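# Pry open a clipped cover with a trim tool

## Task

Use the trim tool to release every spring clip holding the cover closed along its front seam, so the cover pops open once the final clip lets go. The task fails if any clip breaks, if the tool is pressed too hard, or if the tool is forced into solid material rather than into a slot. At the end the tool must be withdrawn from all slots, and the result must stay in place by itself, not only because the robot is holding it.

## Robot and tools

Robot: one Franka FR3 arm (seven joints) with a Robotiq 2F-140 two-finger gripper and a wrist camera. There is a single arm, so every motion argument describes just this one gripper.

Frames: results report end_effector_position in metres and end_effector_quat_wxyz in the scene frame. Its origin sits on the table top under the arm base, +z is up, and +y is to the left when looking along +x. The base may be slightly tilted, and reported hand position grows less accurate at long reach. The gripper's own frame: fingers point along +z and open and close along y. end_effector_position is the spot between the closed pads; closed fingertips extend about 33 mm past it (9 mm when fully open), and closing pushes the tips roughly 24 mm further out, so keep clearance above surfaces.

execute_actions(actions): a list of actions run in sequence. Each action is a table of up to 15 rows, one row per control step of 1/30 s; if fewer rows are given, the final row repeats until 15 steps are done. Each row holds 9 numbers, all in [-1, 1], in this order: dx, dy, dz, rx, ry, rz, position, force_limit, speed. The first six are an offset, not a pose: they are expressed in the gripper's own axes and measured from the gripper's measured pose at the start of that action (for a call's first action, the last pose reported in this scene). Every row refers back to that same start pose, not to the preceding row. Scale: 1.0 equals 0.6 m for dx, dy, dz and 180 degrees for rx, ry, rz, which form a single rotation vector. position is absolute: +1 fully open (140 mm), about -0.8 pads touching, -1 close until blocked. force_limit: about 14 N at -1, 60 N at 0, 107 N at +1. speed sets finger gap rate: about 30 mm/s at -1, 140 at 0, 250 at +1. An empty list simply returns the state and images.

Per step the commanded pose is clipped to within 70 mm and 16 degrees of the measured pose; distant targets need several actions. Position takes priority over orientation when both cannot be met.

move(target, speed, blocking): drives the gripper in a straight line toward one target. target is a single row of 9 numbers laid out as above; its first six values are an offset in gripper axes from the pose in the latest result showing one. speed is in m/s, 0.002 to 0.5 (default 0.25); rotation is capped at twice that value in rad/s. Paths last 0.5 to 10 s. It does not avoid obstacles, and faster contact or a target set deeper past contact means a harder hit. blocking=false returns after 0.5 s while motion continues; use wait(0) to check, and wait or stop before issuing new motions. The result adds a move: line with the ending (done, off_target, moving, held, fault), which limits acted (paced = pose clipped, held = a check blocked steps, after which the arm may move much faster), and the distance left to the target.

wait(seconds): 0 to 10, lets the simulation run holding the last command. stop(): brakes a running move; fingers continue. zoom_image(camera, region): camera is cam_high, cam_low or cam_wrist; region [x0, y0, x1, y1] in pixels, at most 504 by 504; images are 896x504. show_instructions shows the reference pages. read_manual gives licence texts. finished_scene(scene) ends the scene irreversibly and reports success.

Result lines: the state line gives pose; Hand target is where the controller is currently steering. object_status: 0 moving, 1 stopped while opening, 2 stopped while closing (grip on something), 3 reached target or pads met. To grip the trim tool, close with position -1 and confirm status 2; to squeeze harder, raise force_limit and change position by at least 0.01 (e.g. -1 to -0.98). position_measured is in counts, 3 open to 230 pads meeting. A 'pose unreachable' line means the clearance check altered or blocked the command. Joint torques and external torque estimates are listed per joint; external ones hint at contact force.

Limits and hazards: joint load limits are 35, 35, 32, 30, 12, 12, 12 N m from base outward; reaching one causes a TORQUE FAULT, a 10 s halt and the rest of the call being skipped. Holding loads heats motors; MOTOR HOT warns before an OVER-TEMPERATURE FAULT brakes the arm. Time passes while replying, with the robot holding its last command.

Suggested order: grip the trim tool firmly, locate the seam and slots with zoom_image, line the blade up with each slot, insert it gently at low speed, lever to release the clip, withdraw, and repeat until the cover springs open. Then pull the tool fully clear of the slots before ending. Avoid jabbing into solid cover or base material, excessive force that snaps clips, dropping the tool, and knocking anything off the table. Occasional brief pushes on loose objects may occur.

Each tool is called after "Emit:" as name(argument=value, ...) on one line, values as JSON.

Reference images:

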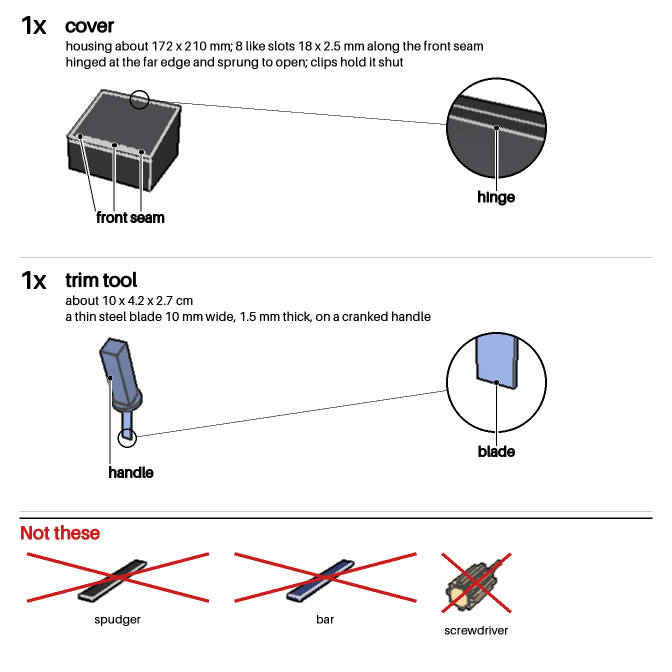

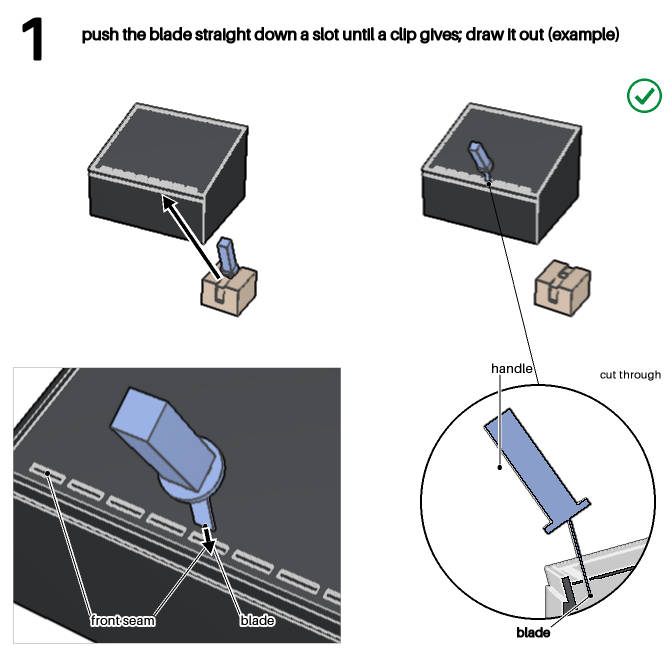

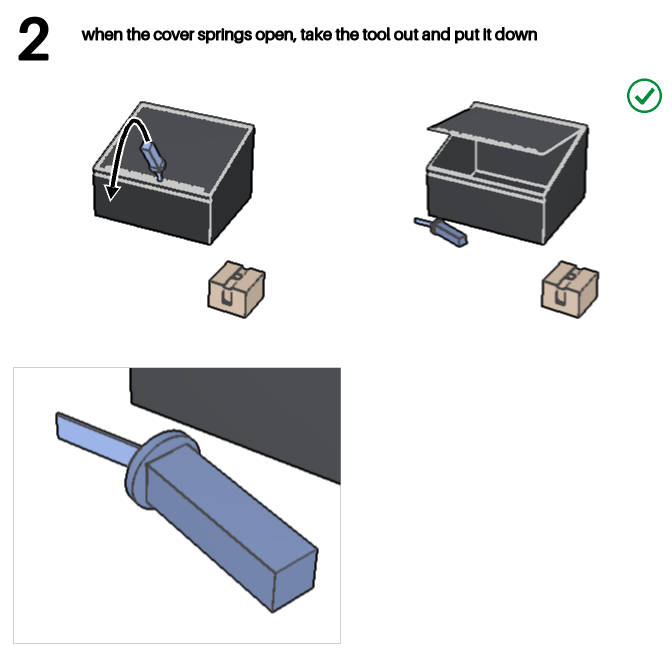

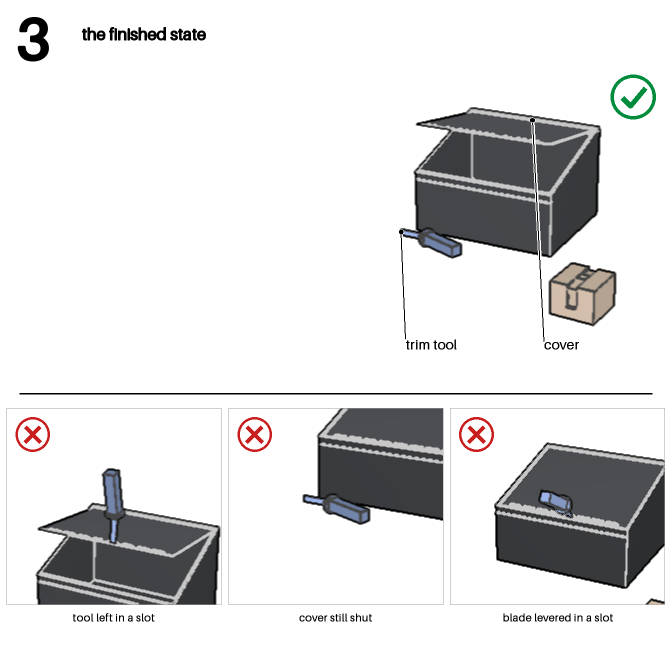

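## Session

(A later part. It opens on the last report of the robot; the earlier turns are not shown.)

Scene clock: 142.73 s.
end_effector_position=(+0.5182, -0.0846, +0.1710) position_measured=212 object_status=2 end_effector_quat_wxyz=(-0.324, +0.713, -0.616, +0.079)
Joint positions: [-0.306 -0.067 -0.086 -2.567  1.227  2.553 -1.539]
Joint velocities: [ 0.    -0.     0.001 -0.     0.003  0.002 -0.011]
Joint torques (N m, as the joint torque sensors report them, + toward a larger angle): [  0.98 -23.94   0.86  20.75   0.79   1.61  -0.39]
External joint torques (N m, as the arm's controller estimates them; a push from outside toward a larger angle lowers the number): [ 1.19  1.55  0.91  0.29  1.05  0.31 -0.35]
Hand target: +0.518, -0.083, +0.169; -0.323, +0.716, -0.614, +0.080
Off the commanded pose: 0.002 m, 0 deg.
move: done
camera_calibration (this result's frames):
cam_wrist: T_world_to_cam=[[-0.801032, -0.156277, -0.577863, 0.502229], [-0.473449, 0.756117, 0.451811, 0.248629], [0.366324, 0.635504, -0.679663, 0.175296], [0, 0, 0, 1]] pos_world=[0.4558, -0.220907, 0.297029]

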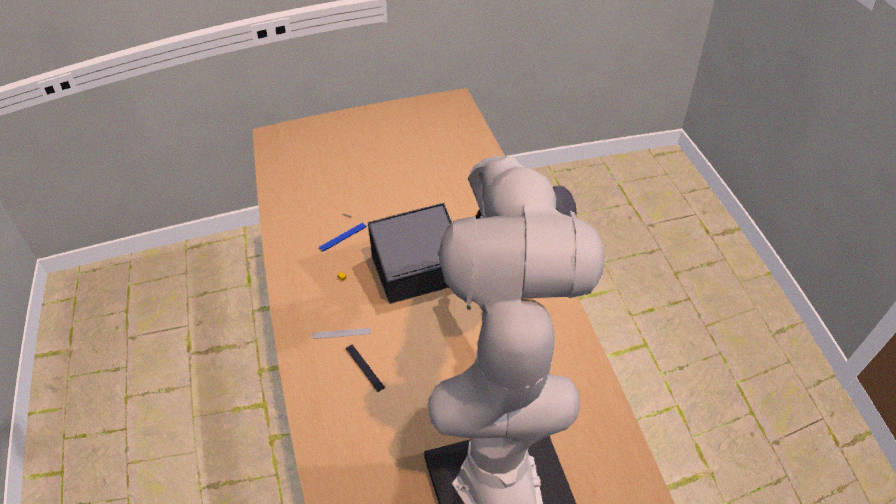

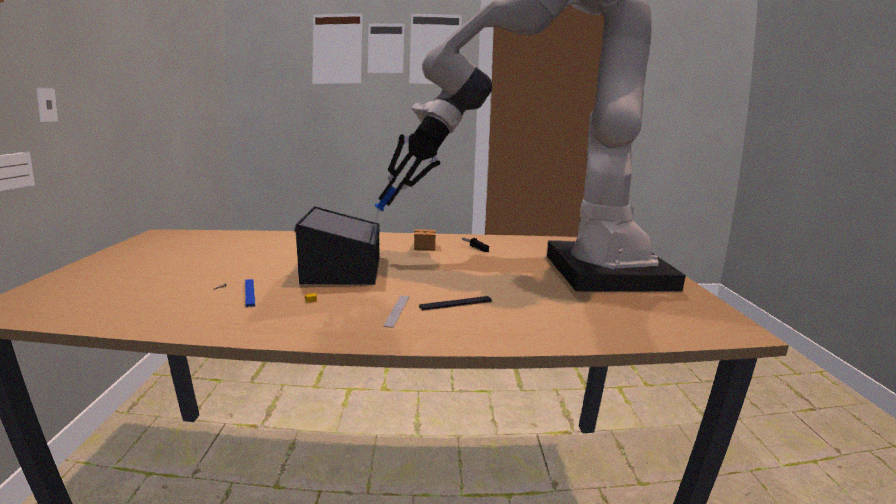

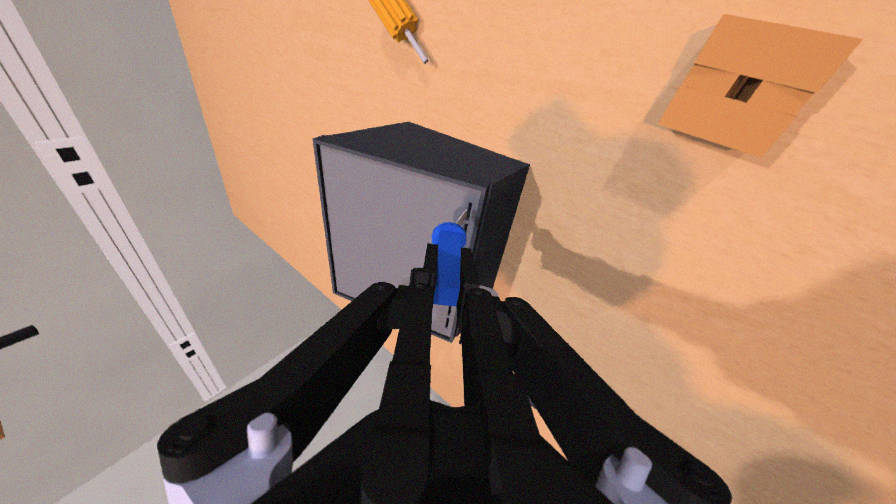

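Emit:
move(target=[0.0006,0.0021,0.0065,0,0,-0.002,-1,0.8,-0.6], speed=0.004)

Emit:
zoom_image(camera="cam_low", region=[355, 200, 400, 245])

Emit:
zoom_image(camera="cam_wrist", region=[450, 198, 482, 230])

Scene clock: 148.07 s.
end_effector_position=(+0.5180, -0.0845, +0.1676) position_measured=212 object_status=2 end_effector_quat_wxyz=(-0.325, +0.713, -0.617, +0.079)
Joint positions: [-0.306 -0.058 -0.085 -2.566  1.237  2.554 -1.549]
Joint velocities: [-0.     0.001  0.001 -0.     0.003  0.    -0.007]
Joint torques (N m, as the joint torque sensors report them, + toward a larger angle): [  1.03 -24.07   0.91  22.24   0.81   1.7   -0.33]
External joint torques (N m, as the arm's controller estimates them; a push from outside toward a larger angle lowers the number): [ 1.23  1.51  0.97  1.96  1.08  0.42 -0.29]
Hand target: +0.519, -0.084, +0.167; -0.324, +0.715, -0.614, +0.080
Off the commanded pose: 0.002 m, 0 deg.
move: done
camera_calibration (this result's frames):
cam_wrist: T_world_to_cam=[[-0.801822, -0.154895, -0.577139, 0.50051], [-0.472476, 0.75565, 0.453608, 0.249185], [0.365853, 0.636396, -0.679081, 0.173184], [0, 0, 0, 1]] pos_world=[0.455694, -0.220984, 0.293438]

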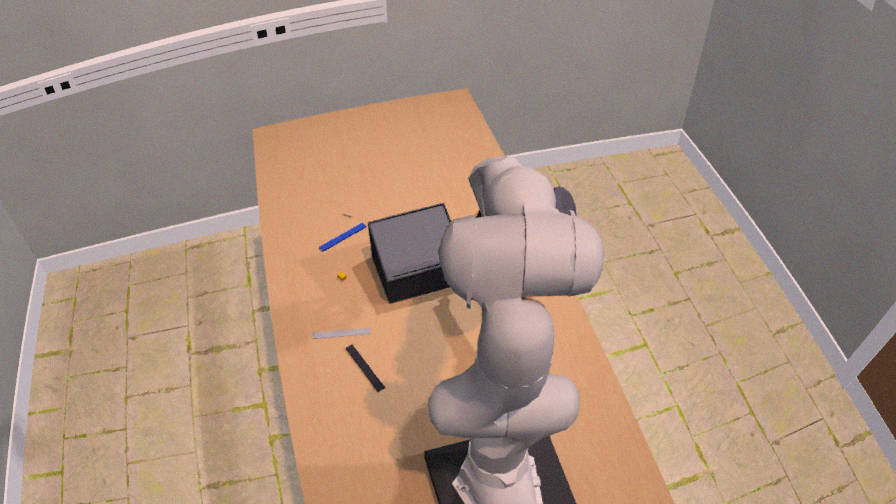

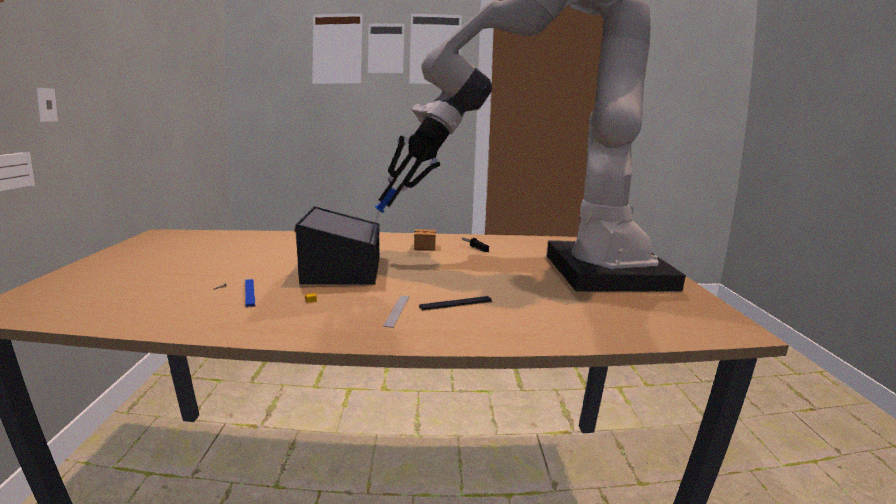

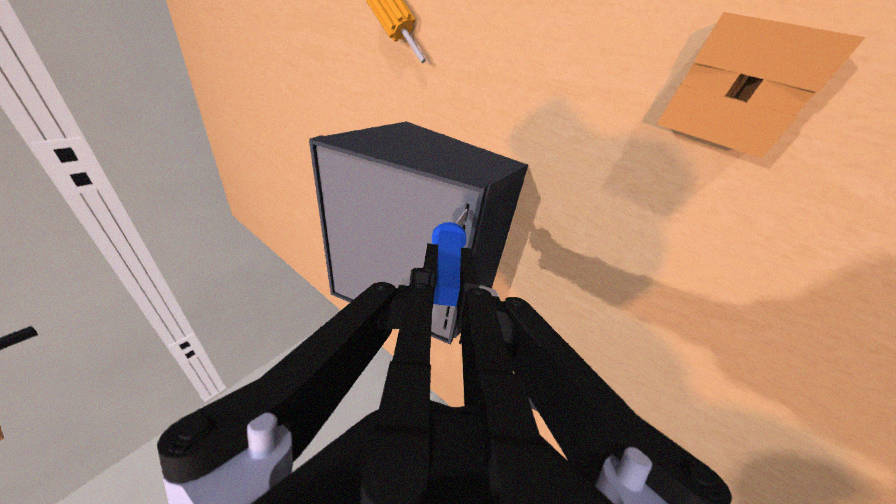

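Region (355, 200, 400, 245) of cam_low's 896x504 image, scaled by 11.200, with more detail than that image has.

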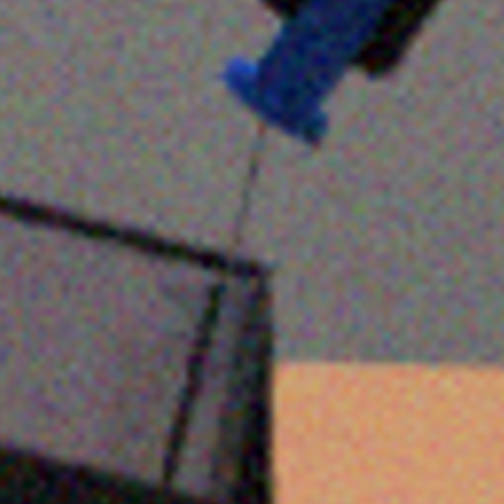

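Region (450, 198, 482, 230) of cam_wrist's 896x504 image, scaled by 15.750, with more detail than that image has.

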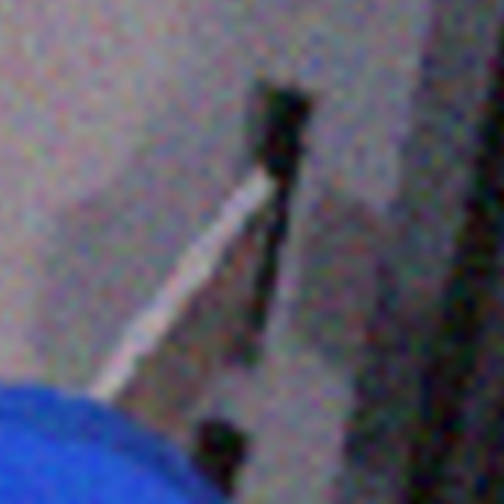

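Emit:
move(target=[0.0006,-0.0014,0.0055,0,0,-0.002,-1,0.8,-0.6], speed=0.004)

Emit:
zoom_image(camera="cam_low", region=[355, 200, 400, 245])

Emit:
zoom_image(camera="cam_wrist", region=[450, 198, 482, 230])

Scene clock: 153.23 s.
end_effector_position=(+0.5193, -0.0848, +0.1658) position_measured=212 object_status=2 end_effector_quat_wxyz=(-0.325, +0.713, -0.617, +0.078)
Joint positions: [-0.306 -0.05  -0.085 -2.561  1.242  2.554 -1.554]
Joint velocities: [ 0.001  0.    -0.     0.001  0.002  0.001 -0.004]
Joint torques (N m, as the joint torque sensors report them, + toward a larger angle): [  1.19 -24.57   0.92  21.93   0.63   1.65  -0.29]
External joint torques (N m, as the arm's controller estimates them; a push from outside toward a larger angle lowers the number): [ 1.39  1.26  0.99  1.7   0.89  0.38 -0.25]
Hand target: +0.520, -0.084, +0.165; -0.324, +0.715, -0.615, +0.080
Off the commanded pose: 0.002 m, 0 deg.
move: done
camera_calibration (this result's frames):
cam_wrist: T_world_to_cam=[[-0.80229, -0.154264, -0.576657, 0.500646], [-0.471946, 0.755433, 0.454519, 0.250374], [0.36551, 0.636807, -0.678881, 0.171874], [0, 0, 0, 1]] pos_world=[0.457005, -0.22136, 0.291583]

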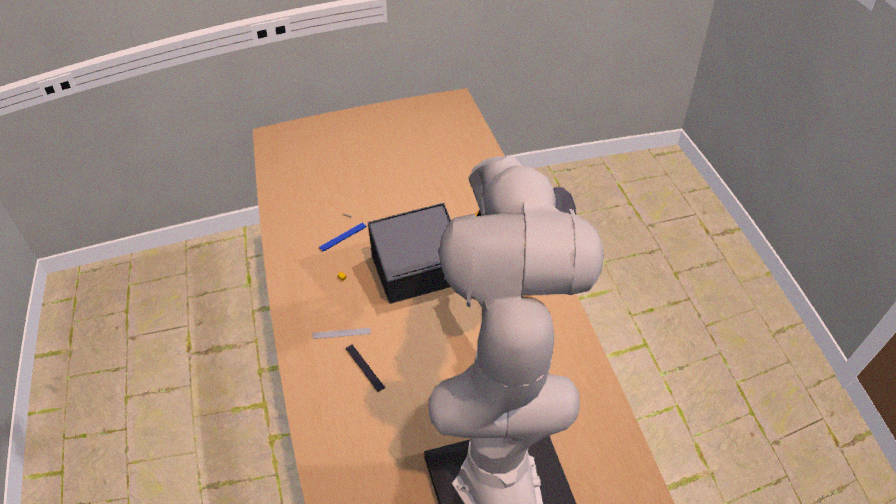

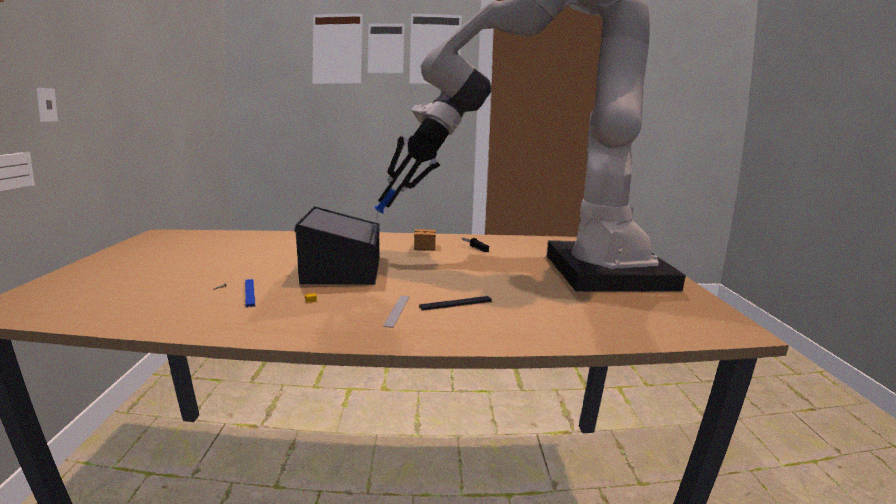

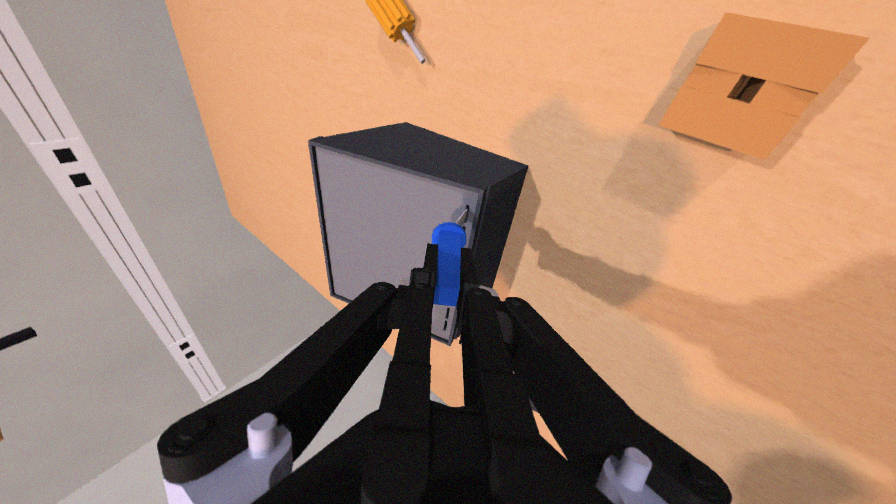

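Region (355, 200, 400, 245) of cam_low's 896x504 image, scaled by 11.200, with more detail than that image has.

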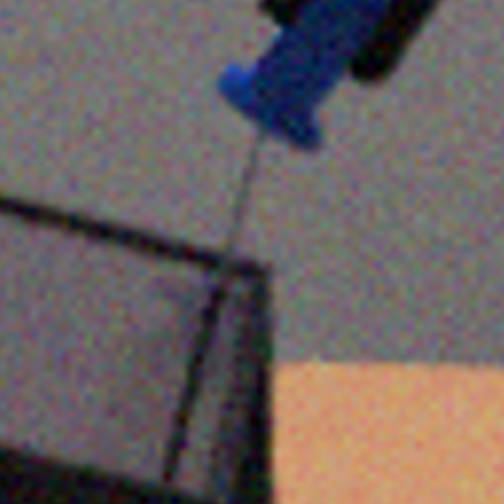

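Region (450, 198, 482, 230) of cam_wrist's 896x504 image, scaled by 15.750, with more detail than that image has.

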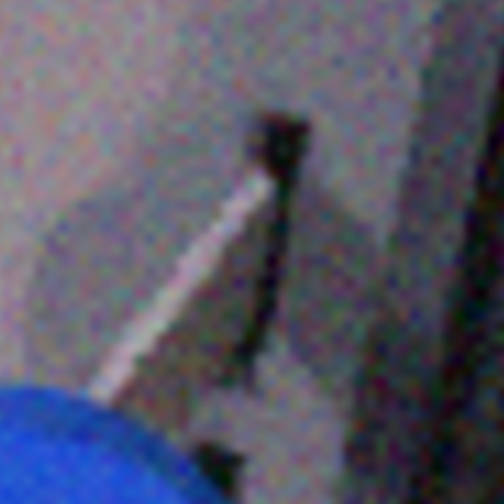

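Emit:
move(target=[-0.0002,-0.0002,0.0052,0,0,-0.002,-1,0.8,-0.6], speed=0.004)

Emit:
zoom_image(camera="cam_wrist", region=[450, 198, 482, 230])

Scene clock: 156.73 s.
end_effector_position=(+0.5197, -0.0846, +0.1639) position_measured=212 object_status=2 end_effector_quat_wxyz=(-0.325, +0.712, -0.617, +0.077)
Joint positions: [-0.305 -0.043 -0.085 -2.558  1.247  2.555 -1.558]
Joint velocities: [ 0.    -0.     0.    -0.     0.003  0.001 -0.005]
Joint torques (N m, as the joint torque sensors report them, + toward a larger angle): [  1.   -24.43   1.02  22.18   0.84   1.68  -0.33]
External joint torques (N m, as the arm's controller estimates them; a push from outside toward a larger angle lowers the number): [ 1.2   1.62  1.11  1.97  1.11  0.42 -0.29]
Hand target: +0.521, -0.084, +0.163; -0.324, +0.715, -0.615, +0.079
Off the commanded pose: 0.002 m, 0 deg.
move: done
camera_calibration (this result's frames):
cam_wrist: T_world_to_cam=[[-0.802905, -0.153154, -0.576097, 0.500241], [-0.471213, 0.754987, 0.456018, 0.250647], [0.365105, 0.637604, -0.678351, 0.170486], [0, 0, 0, 1]] pos_world=[0.457509, -0.221324, 0.289537]

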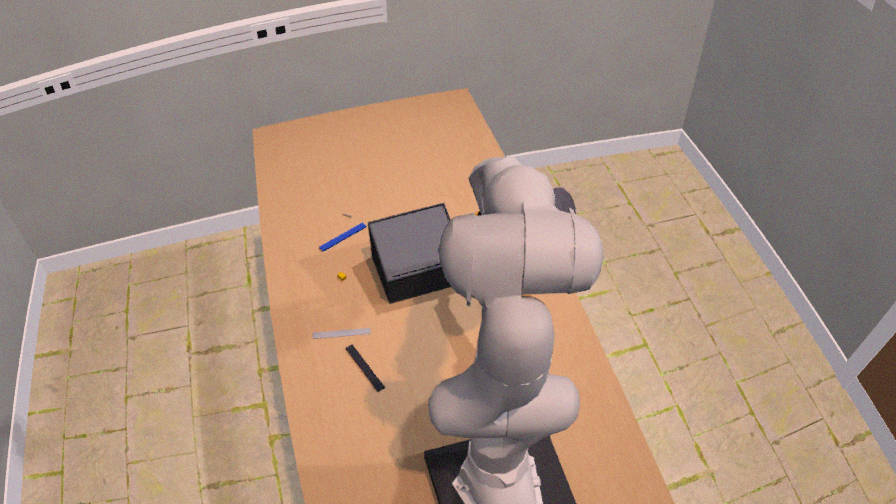

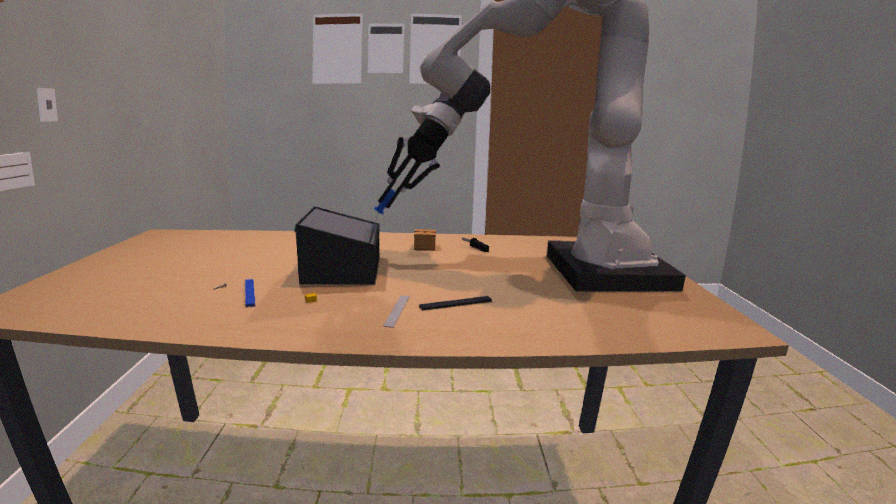

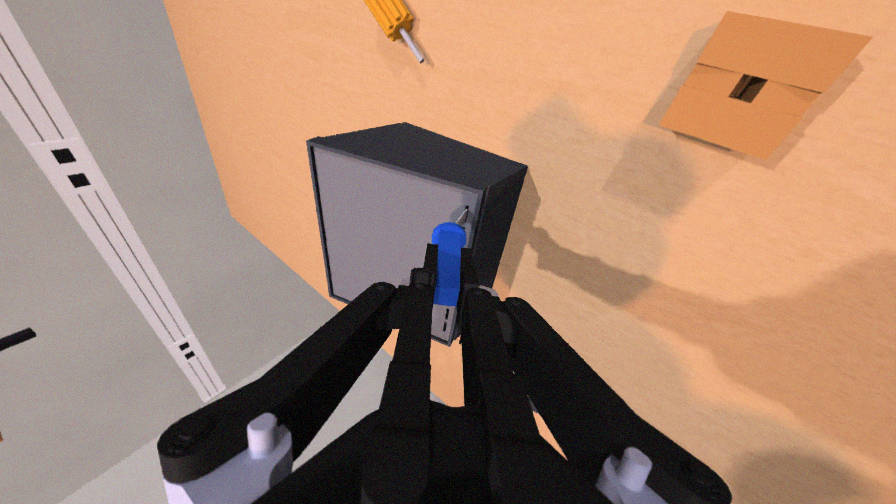

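Region (450, 198, 482, 230) of cam_wrist's 896x504 image, scaled by 15.750, with more detail than that image has.

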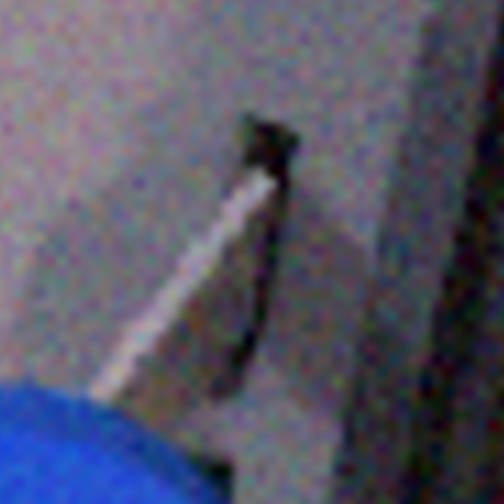

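Emit:
move(target=[-0.0002,-0.0006,0.0053,0.001,0,-0.0025,-1,0.8,-0.6], speed=0.004)

Emit:
zoom_image(camera="cam_wrist", region=[450, 198, 482, 230])

Scene clock: 160.40 s.
end_effector_position=(+0.5204, -0.0844, +0.1620) position_measured=212 object_status=2 end_effector_quat_wxyz=(-0.326, +0.712, -0.617, +0.078)
Joint positions: [-0.305 -0.037 -0.085 -2.557  1.259  2.555 -1.569]
Joint velocities: [ 0.001  0.001 -0.001  0.001  0.003 -0.001 -0.009]
Joint torques (N m, as the joint torque sensors report them, + toward a larger angle): [  1.14 -24.7    0.98  21.94   0.76   1.68  -0.28]
External joint torques (N m, as the arm's controller estimates them; a push from outside toward a larger angle lowers the number): [ 1.37  1.43  1.12  1.85  1.04  0.44 -0.24]
Hand target: +0.522, -0.083, +0.162; -0.325, +0.714, -0.614, +0.080
Off the commanded pose: 0.002 m, 1 deg.
move: done
camera_calibration (this result's frames):
cam_wrist: T_world_to_cam=[[-0.80182, -0.151414, -0.578064, 0.499676], [-0.471513, 0.754584, 0.456375, 0.251703], [0.367096, 0.638496, -0.676435, 0.1676], [0, 0, 0, 1]] pos_world=[0.457806, -0.221285, 0.287344]

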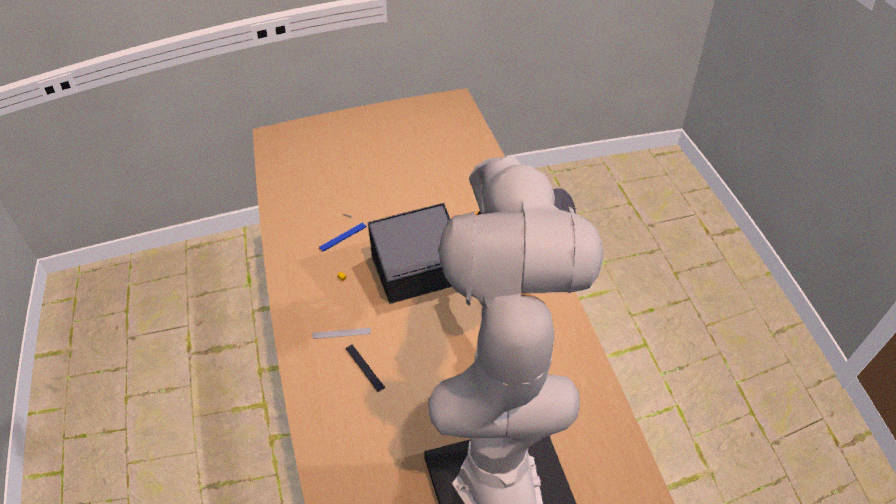

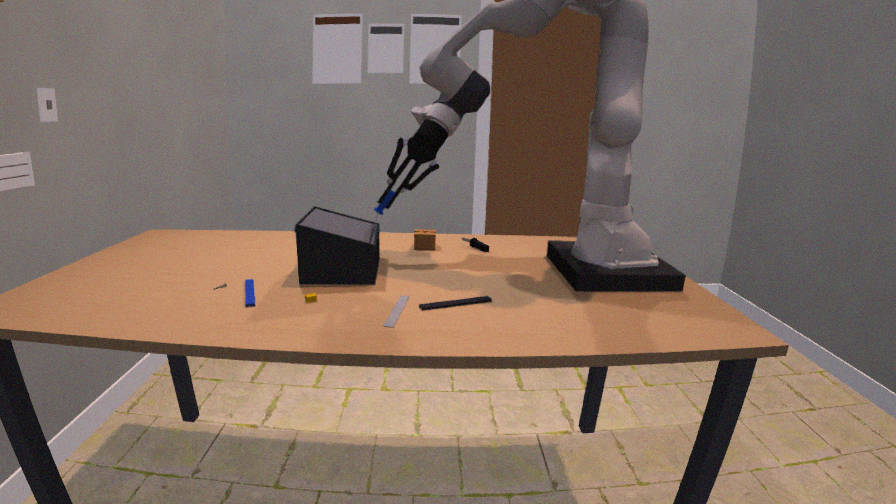

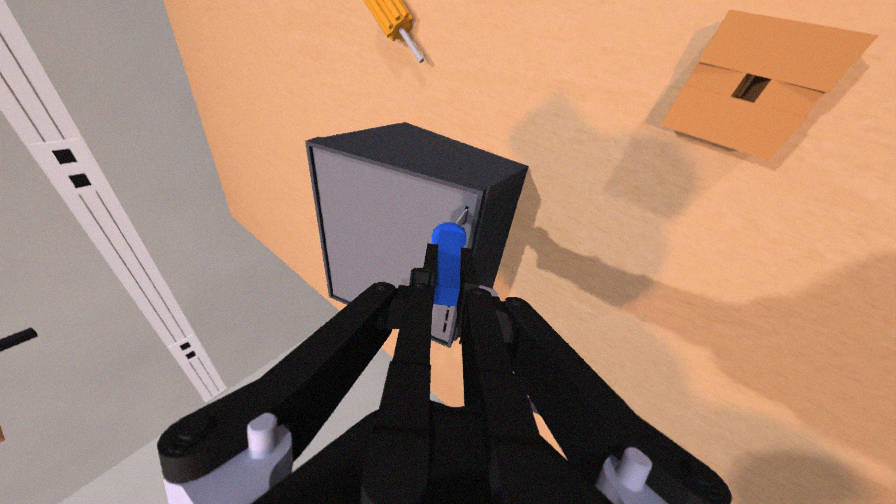

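Region (450, 198, 482, 230) of cam_wrist's 896x504 image, scaled by 15.750, with more detail than that image has.

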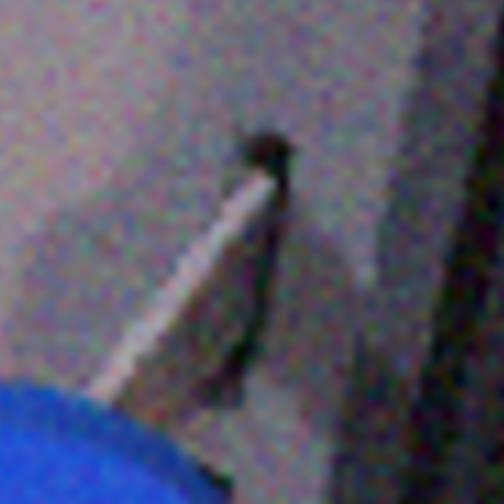

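Emit:
move(target=[-0.0006,-0.0003,0.0054,0,0,-0.0025,-1,0.8,-0.6], speed=0.004)

Emit:
zoom_image(camera="cam_wrist", region=[450, 198, 482, 230])

Emit:
zoom_image(camera="cam_low", region=[355, 200, 400, 245])

Scene clock: 163.90 s.
end_effector_position=(+0.5209, -0.0839, +0.1602) position_measured=212 object_status=2 end_effector_quat_wxyz=(-0.326, +0.712, -0.617, +0.077)
Joint positions: [-0.304 -0.031 -0.085 -2.554  1.265  2.556 -1.575]
Joint velocities: [-0.001  0.001  0.001  0.002  0.001  0.001 -0.005]
Joint torques (N m, as the joint torque sensors report them, + toward a larger angle): [  1.12 -24.66   0.94  21.66   0.72   1.68  -0.35]
External joint torques (N m, as the arm's controller estimates them; a push from outside toward a larger angle lowers the number): [ 1.36  1.65  1.11  1.6   1.    0.45 -0.32]
Hand target: +0.522, -0.083, +0.160; -0.326, +0.714, -0.615, +0.079
Off the commanded pose: 0.002 m, 0 deg.
move: done
camera_calibration (this result's frames):
cam_wrist: T_world_to_cam=[[-0.801843, -0.151838, -0.577921, 0.499024], [-0.472085, 0.753891, 0.456929, 0.252611], [0.36631, 0.639213, -0.676183, 0.166277], [0, 0, 0, 1]] pos_world=[0.458484, -0.220957, 0.285405]

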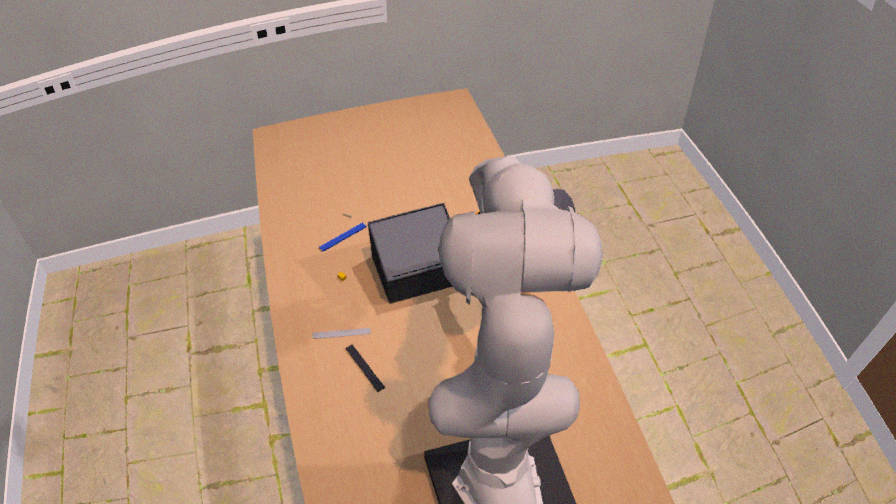

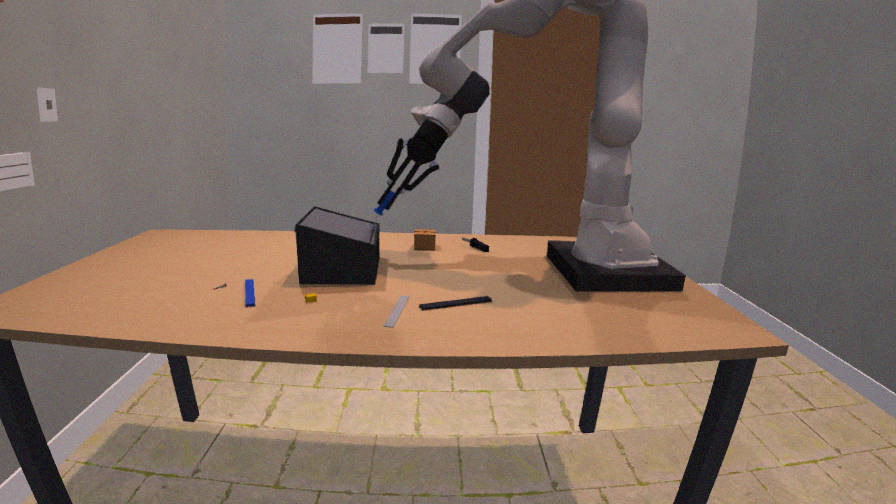

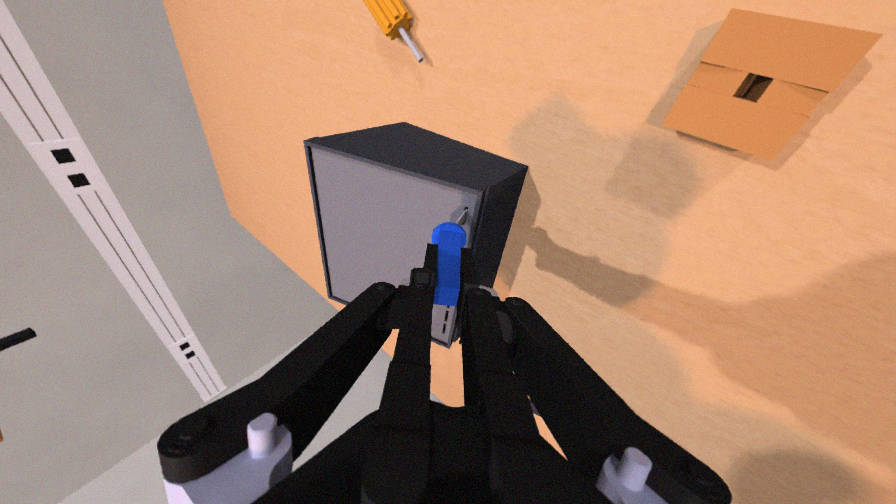

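Region (450, 198, 482, 230) of cam_wrist's 896x504 image, scaled by 15.750, with more detail than that image has.

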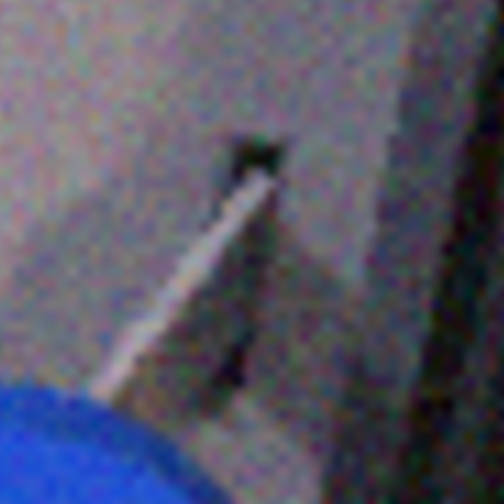

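Region (355, 200, 400, 245) of cam_low's 896x504 image, scaled by 11.200, with more detail than that image has.

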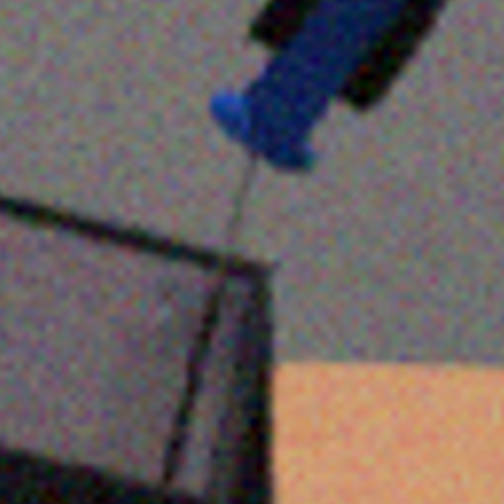

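Emit:
execute_actions(actions=[[[0.0002,-0.0003,0.0051,0,0,-0.0025,-1,0.8,-0.6]],[[0.0002,-0.0003,0.0051,0,0,-0.0025,-1,0.8,-0.6]]])

Emit:
zoom_image(camera="cam_wrist", region=[450, 198, 482, 230])

Scene clock: 168.57 s.
end_effector_position=(+0.5215, -0.0841, +0.1567) position_measured=212 object_status=2 end_effector_quat_wxyz=(-0.326, +0.712, -0.617, +0.077)
Joint positions: [-0.304 -0.02  -0.085 -2.55   1.274  2.556 -1.586]
Joint velocities: [ 0.002  0.001 -0.    -0.     0.    -0.    -0.004]
Joint torques (N m, as the joint torque sensors report them, + toward a larger angle): [  1.05 -23.89   1.    22.58   1.1    1.59  -0.39]
External joint torques (N m, as the arm's controller estimates them; a push from outside toward a larger angle lowers the number): [ 1.25  2.65  1.16  2.63  1.38  0.38 -0.35]
External joint torques at the end of the 1st action: [ 1.19  1.64  1.    2.15  1.15  0.38 -0.23]
Hand target: +0.523, -0.083, +0.156; -0.326, +0.715, -0.614, +0.078
Off the commanded pose: 0.002 m, 0 deg.
camera_calibration (this result's frames):
cam_wrist: T_world_to_cam=[[-0.802168, -0.152743, -0.577232, 0.497416], [-0.472736, 0.753019, 0.457693, 0.254719], [0.364757, 0.640025, -0.676255, 0.16467], [0, 0, 0, 1]] pos_world=[0.459362, -0.221224, 0.2819]

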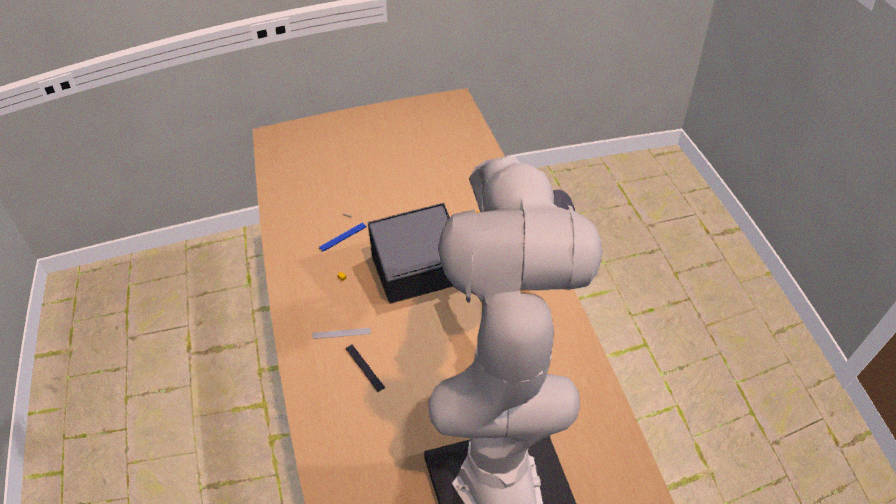

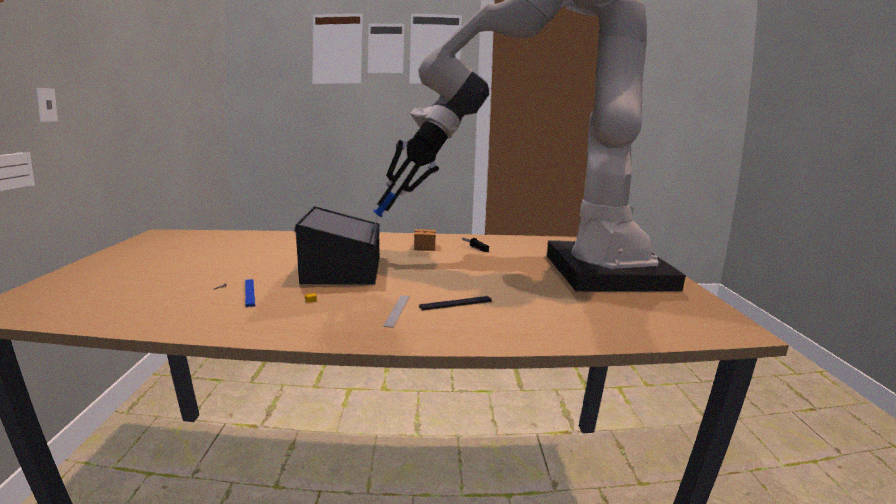

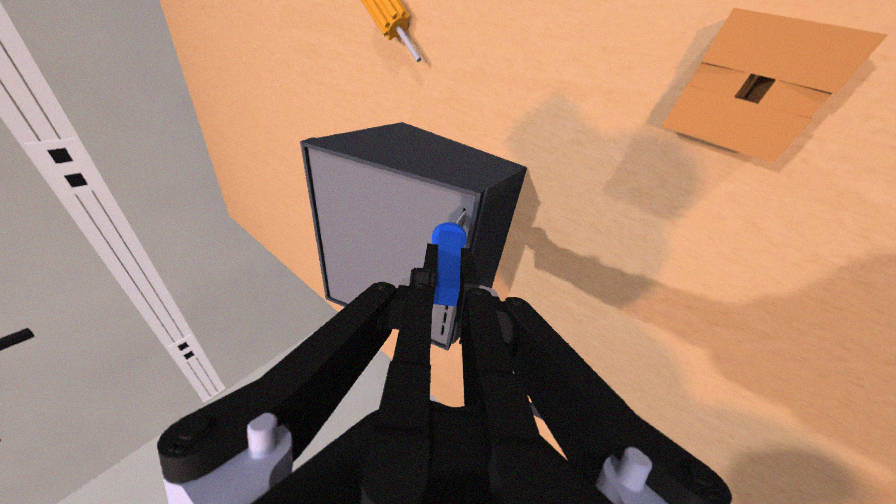

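Region (450, 198, 482, 230) of cam_wrist's 896x504 image, scaled by 15.750, with more detail than that image has.

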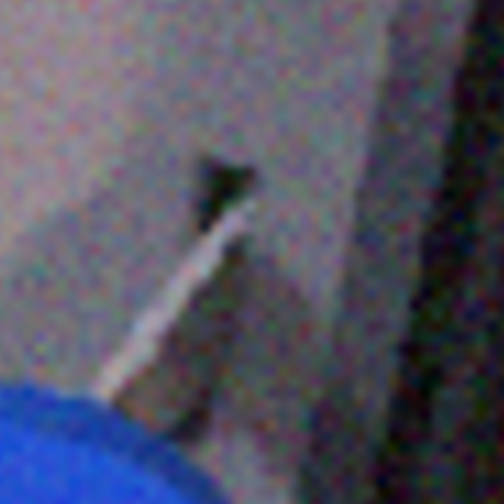

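Emit:
execute_actions(actions=[[[0.0001,0.0006,0.0048,0,0,-0.0025,-1,0.8,-0.6]],[[0.0001,0.0004,0.0049,0,0,-0.0025,-1,0.8,-0.6]]])

Emit:
zoom_image(camera="cam_wrist", region=[450, 198, 482, 230])

Scene clock: 173.33 s.
end_effector_position=(+0.5220, -0.0842, +0.1536) position_measured=212 object_status=2 end_effector_quat_wxyz=(-0.327, +0.713, -0.616, +0.077)
Joint positions: [-0.304 -0.01  -0.085 -2.546  1.285  2.556 -1.6  ]
Joint velocities: [-0.     0.001 -0.001 -0.001  0.002  0.001 -0.005]
Joint torques (N m, as the joint torque sensors report them, + toward a larger angle): [  1.01 -25.     0.99  21.73   0.87   1.59  -0.24]
External joint torques (N m, as the arm's controller estimates them; a push from outside toward a larger angle lowers the number): [ 1.27  1.79  1.22  1.94  1.15  0.39 -0.2 ]
External joint torques at the end of the 1st action: [ 1.19  1.58  1.06  1.83  1.1   0.38 -0.26]
Hand target: +0.523, -0.083, +0.153; -0.326, +0.715, -0.613, +0.078
Off the commanded pose: 0.002 m, 0 deg.
camera_calibration (this result's frames):
cam_wrist: T_world_to_cam=[[-0.801212, -0.154608, -0.578062, 0.495548], [-0.474916, 0.751995, 0.45712, 0.257614], [0.364026, 0.640781, -0.675933, 0.162847], [0, 0, 0, 1]] pos_world=[0.460103, -0.221458, 0.278771]

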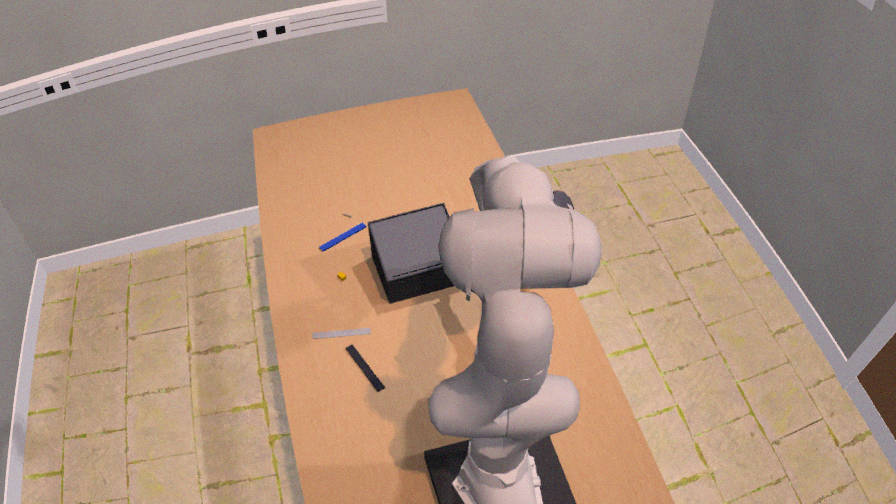

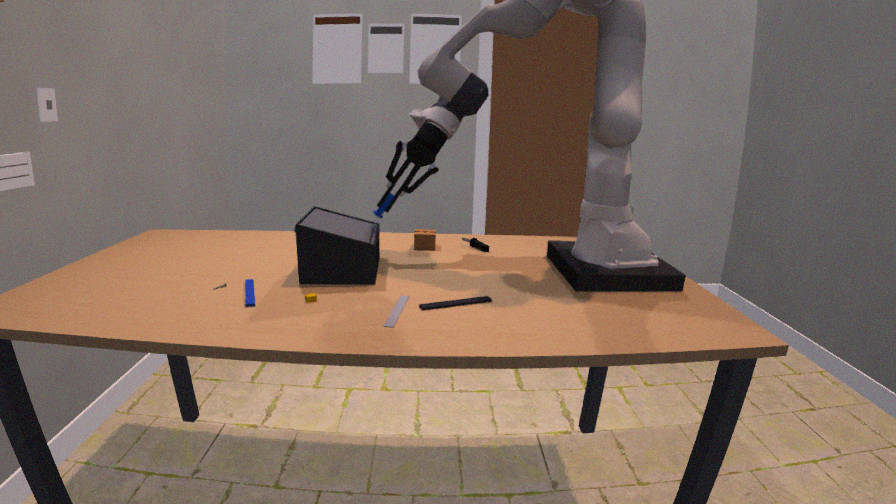

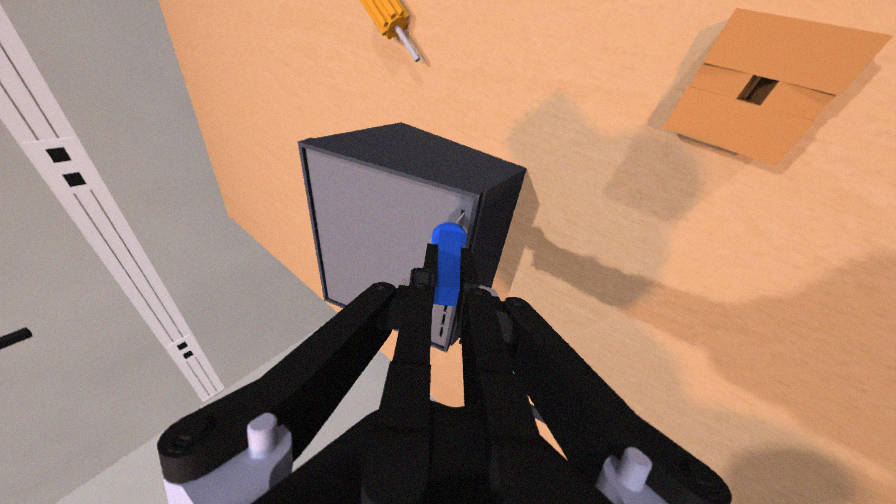

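Region (450, 198, 482, 230) of cam_wrist's 896x504 image, scaled by 15.750, with more detail than that image has.

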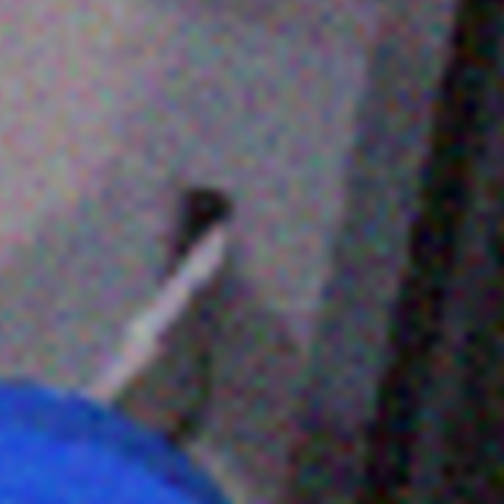

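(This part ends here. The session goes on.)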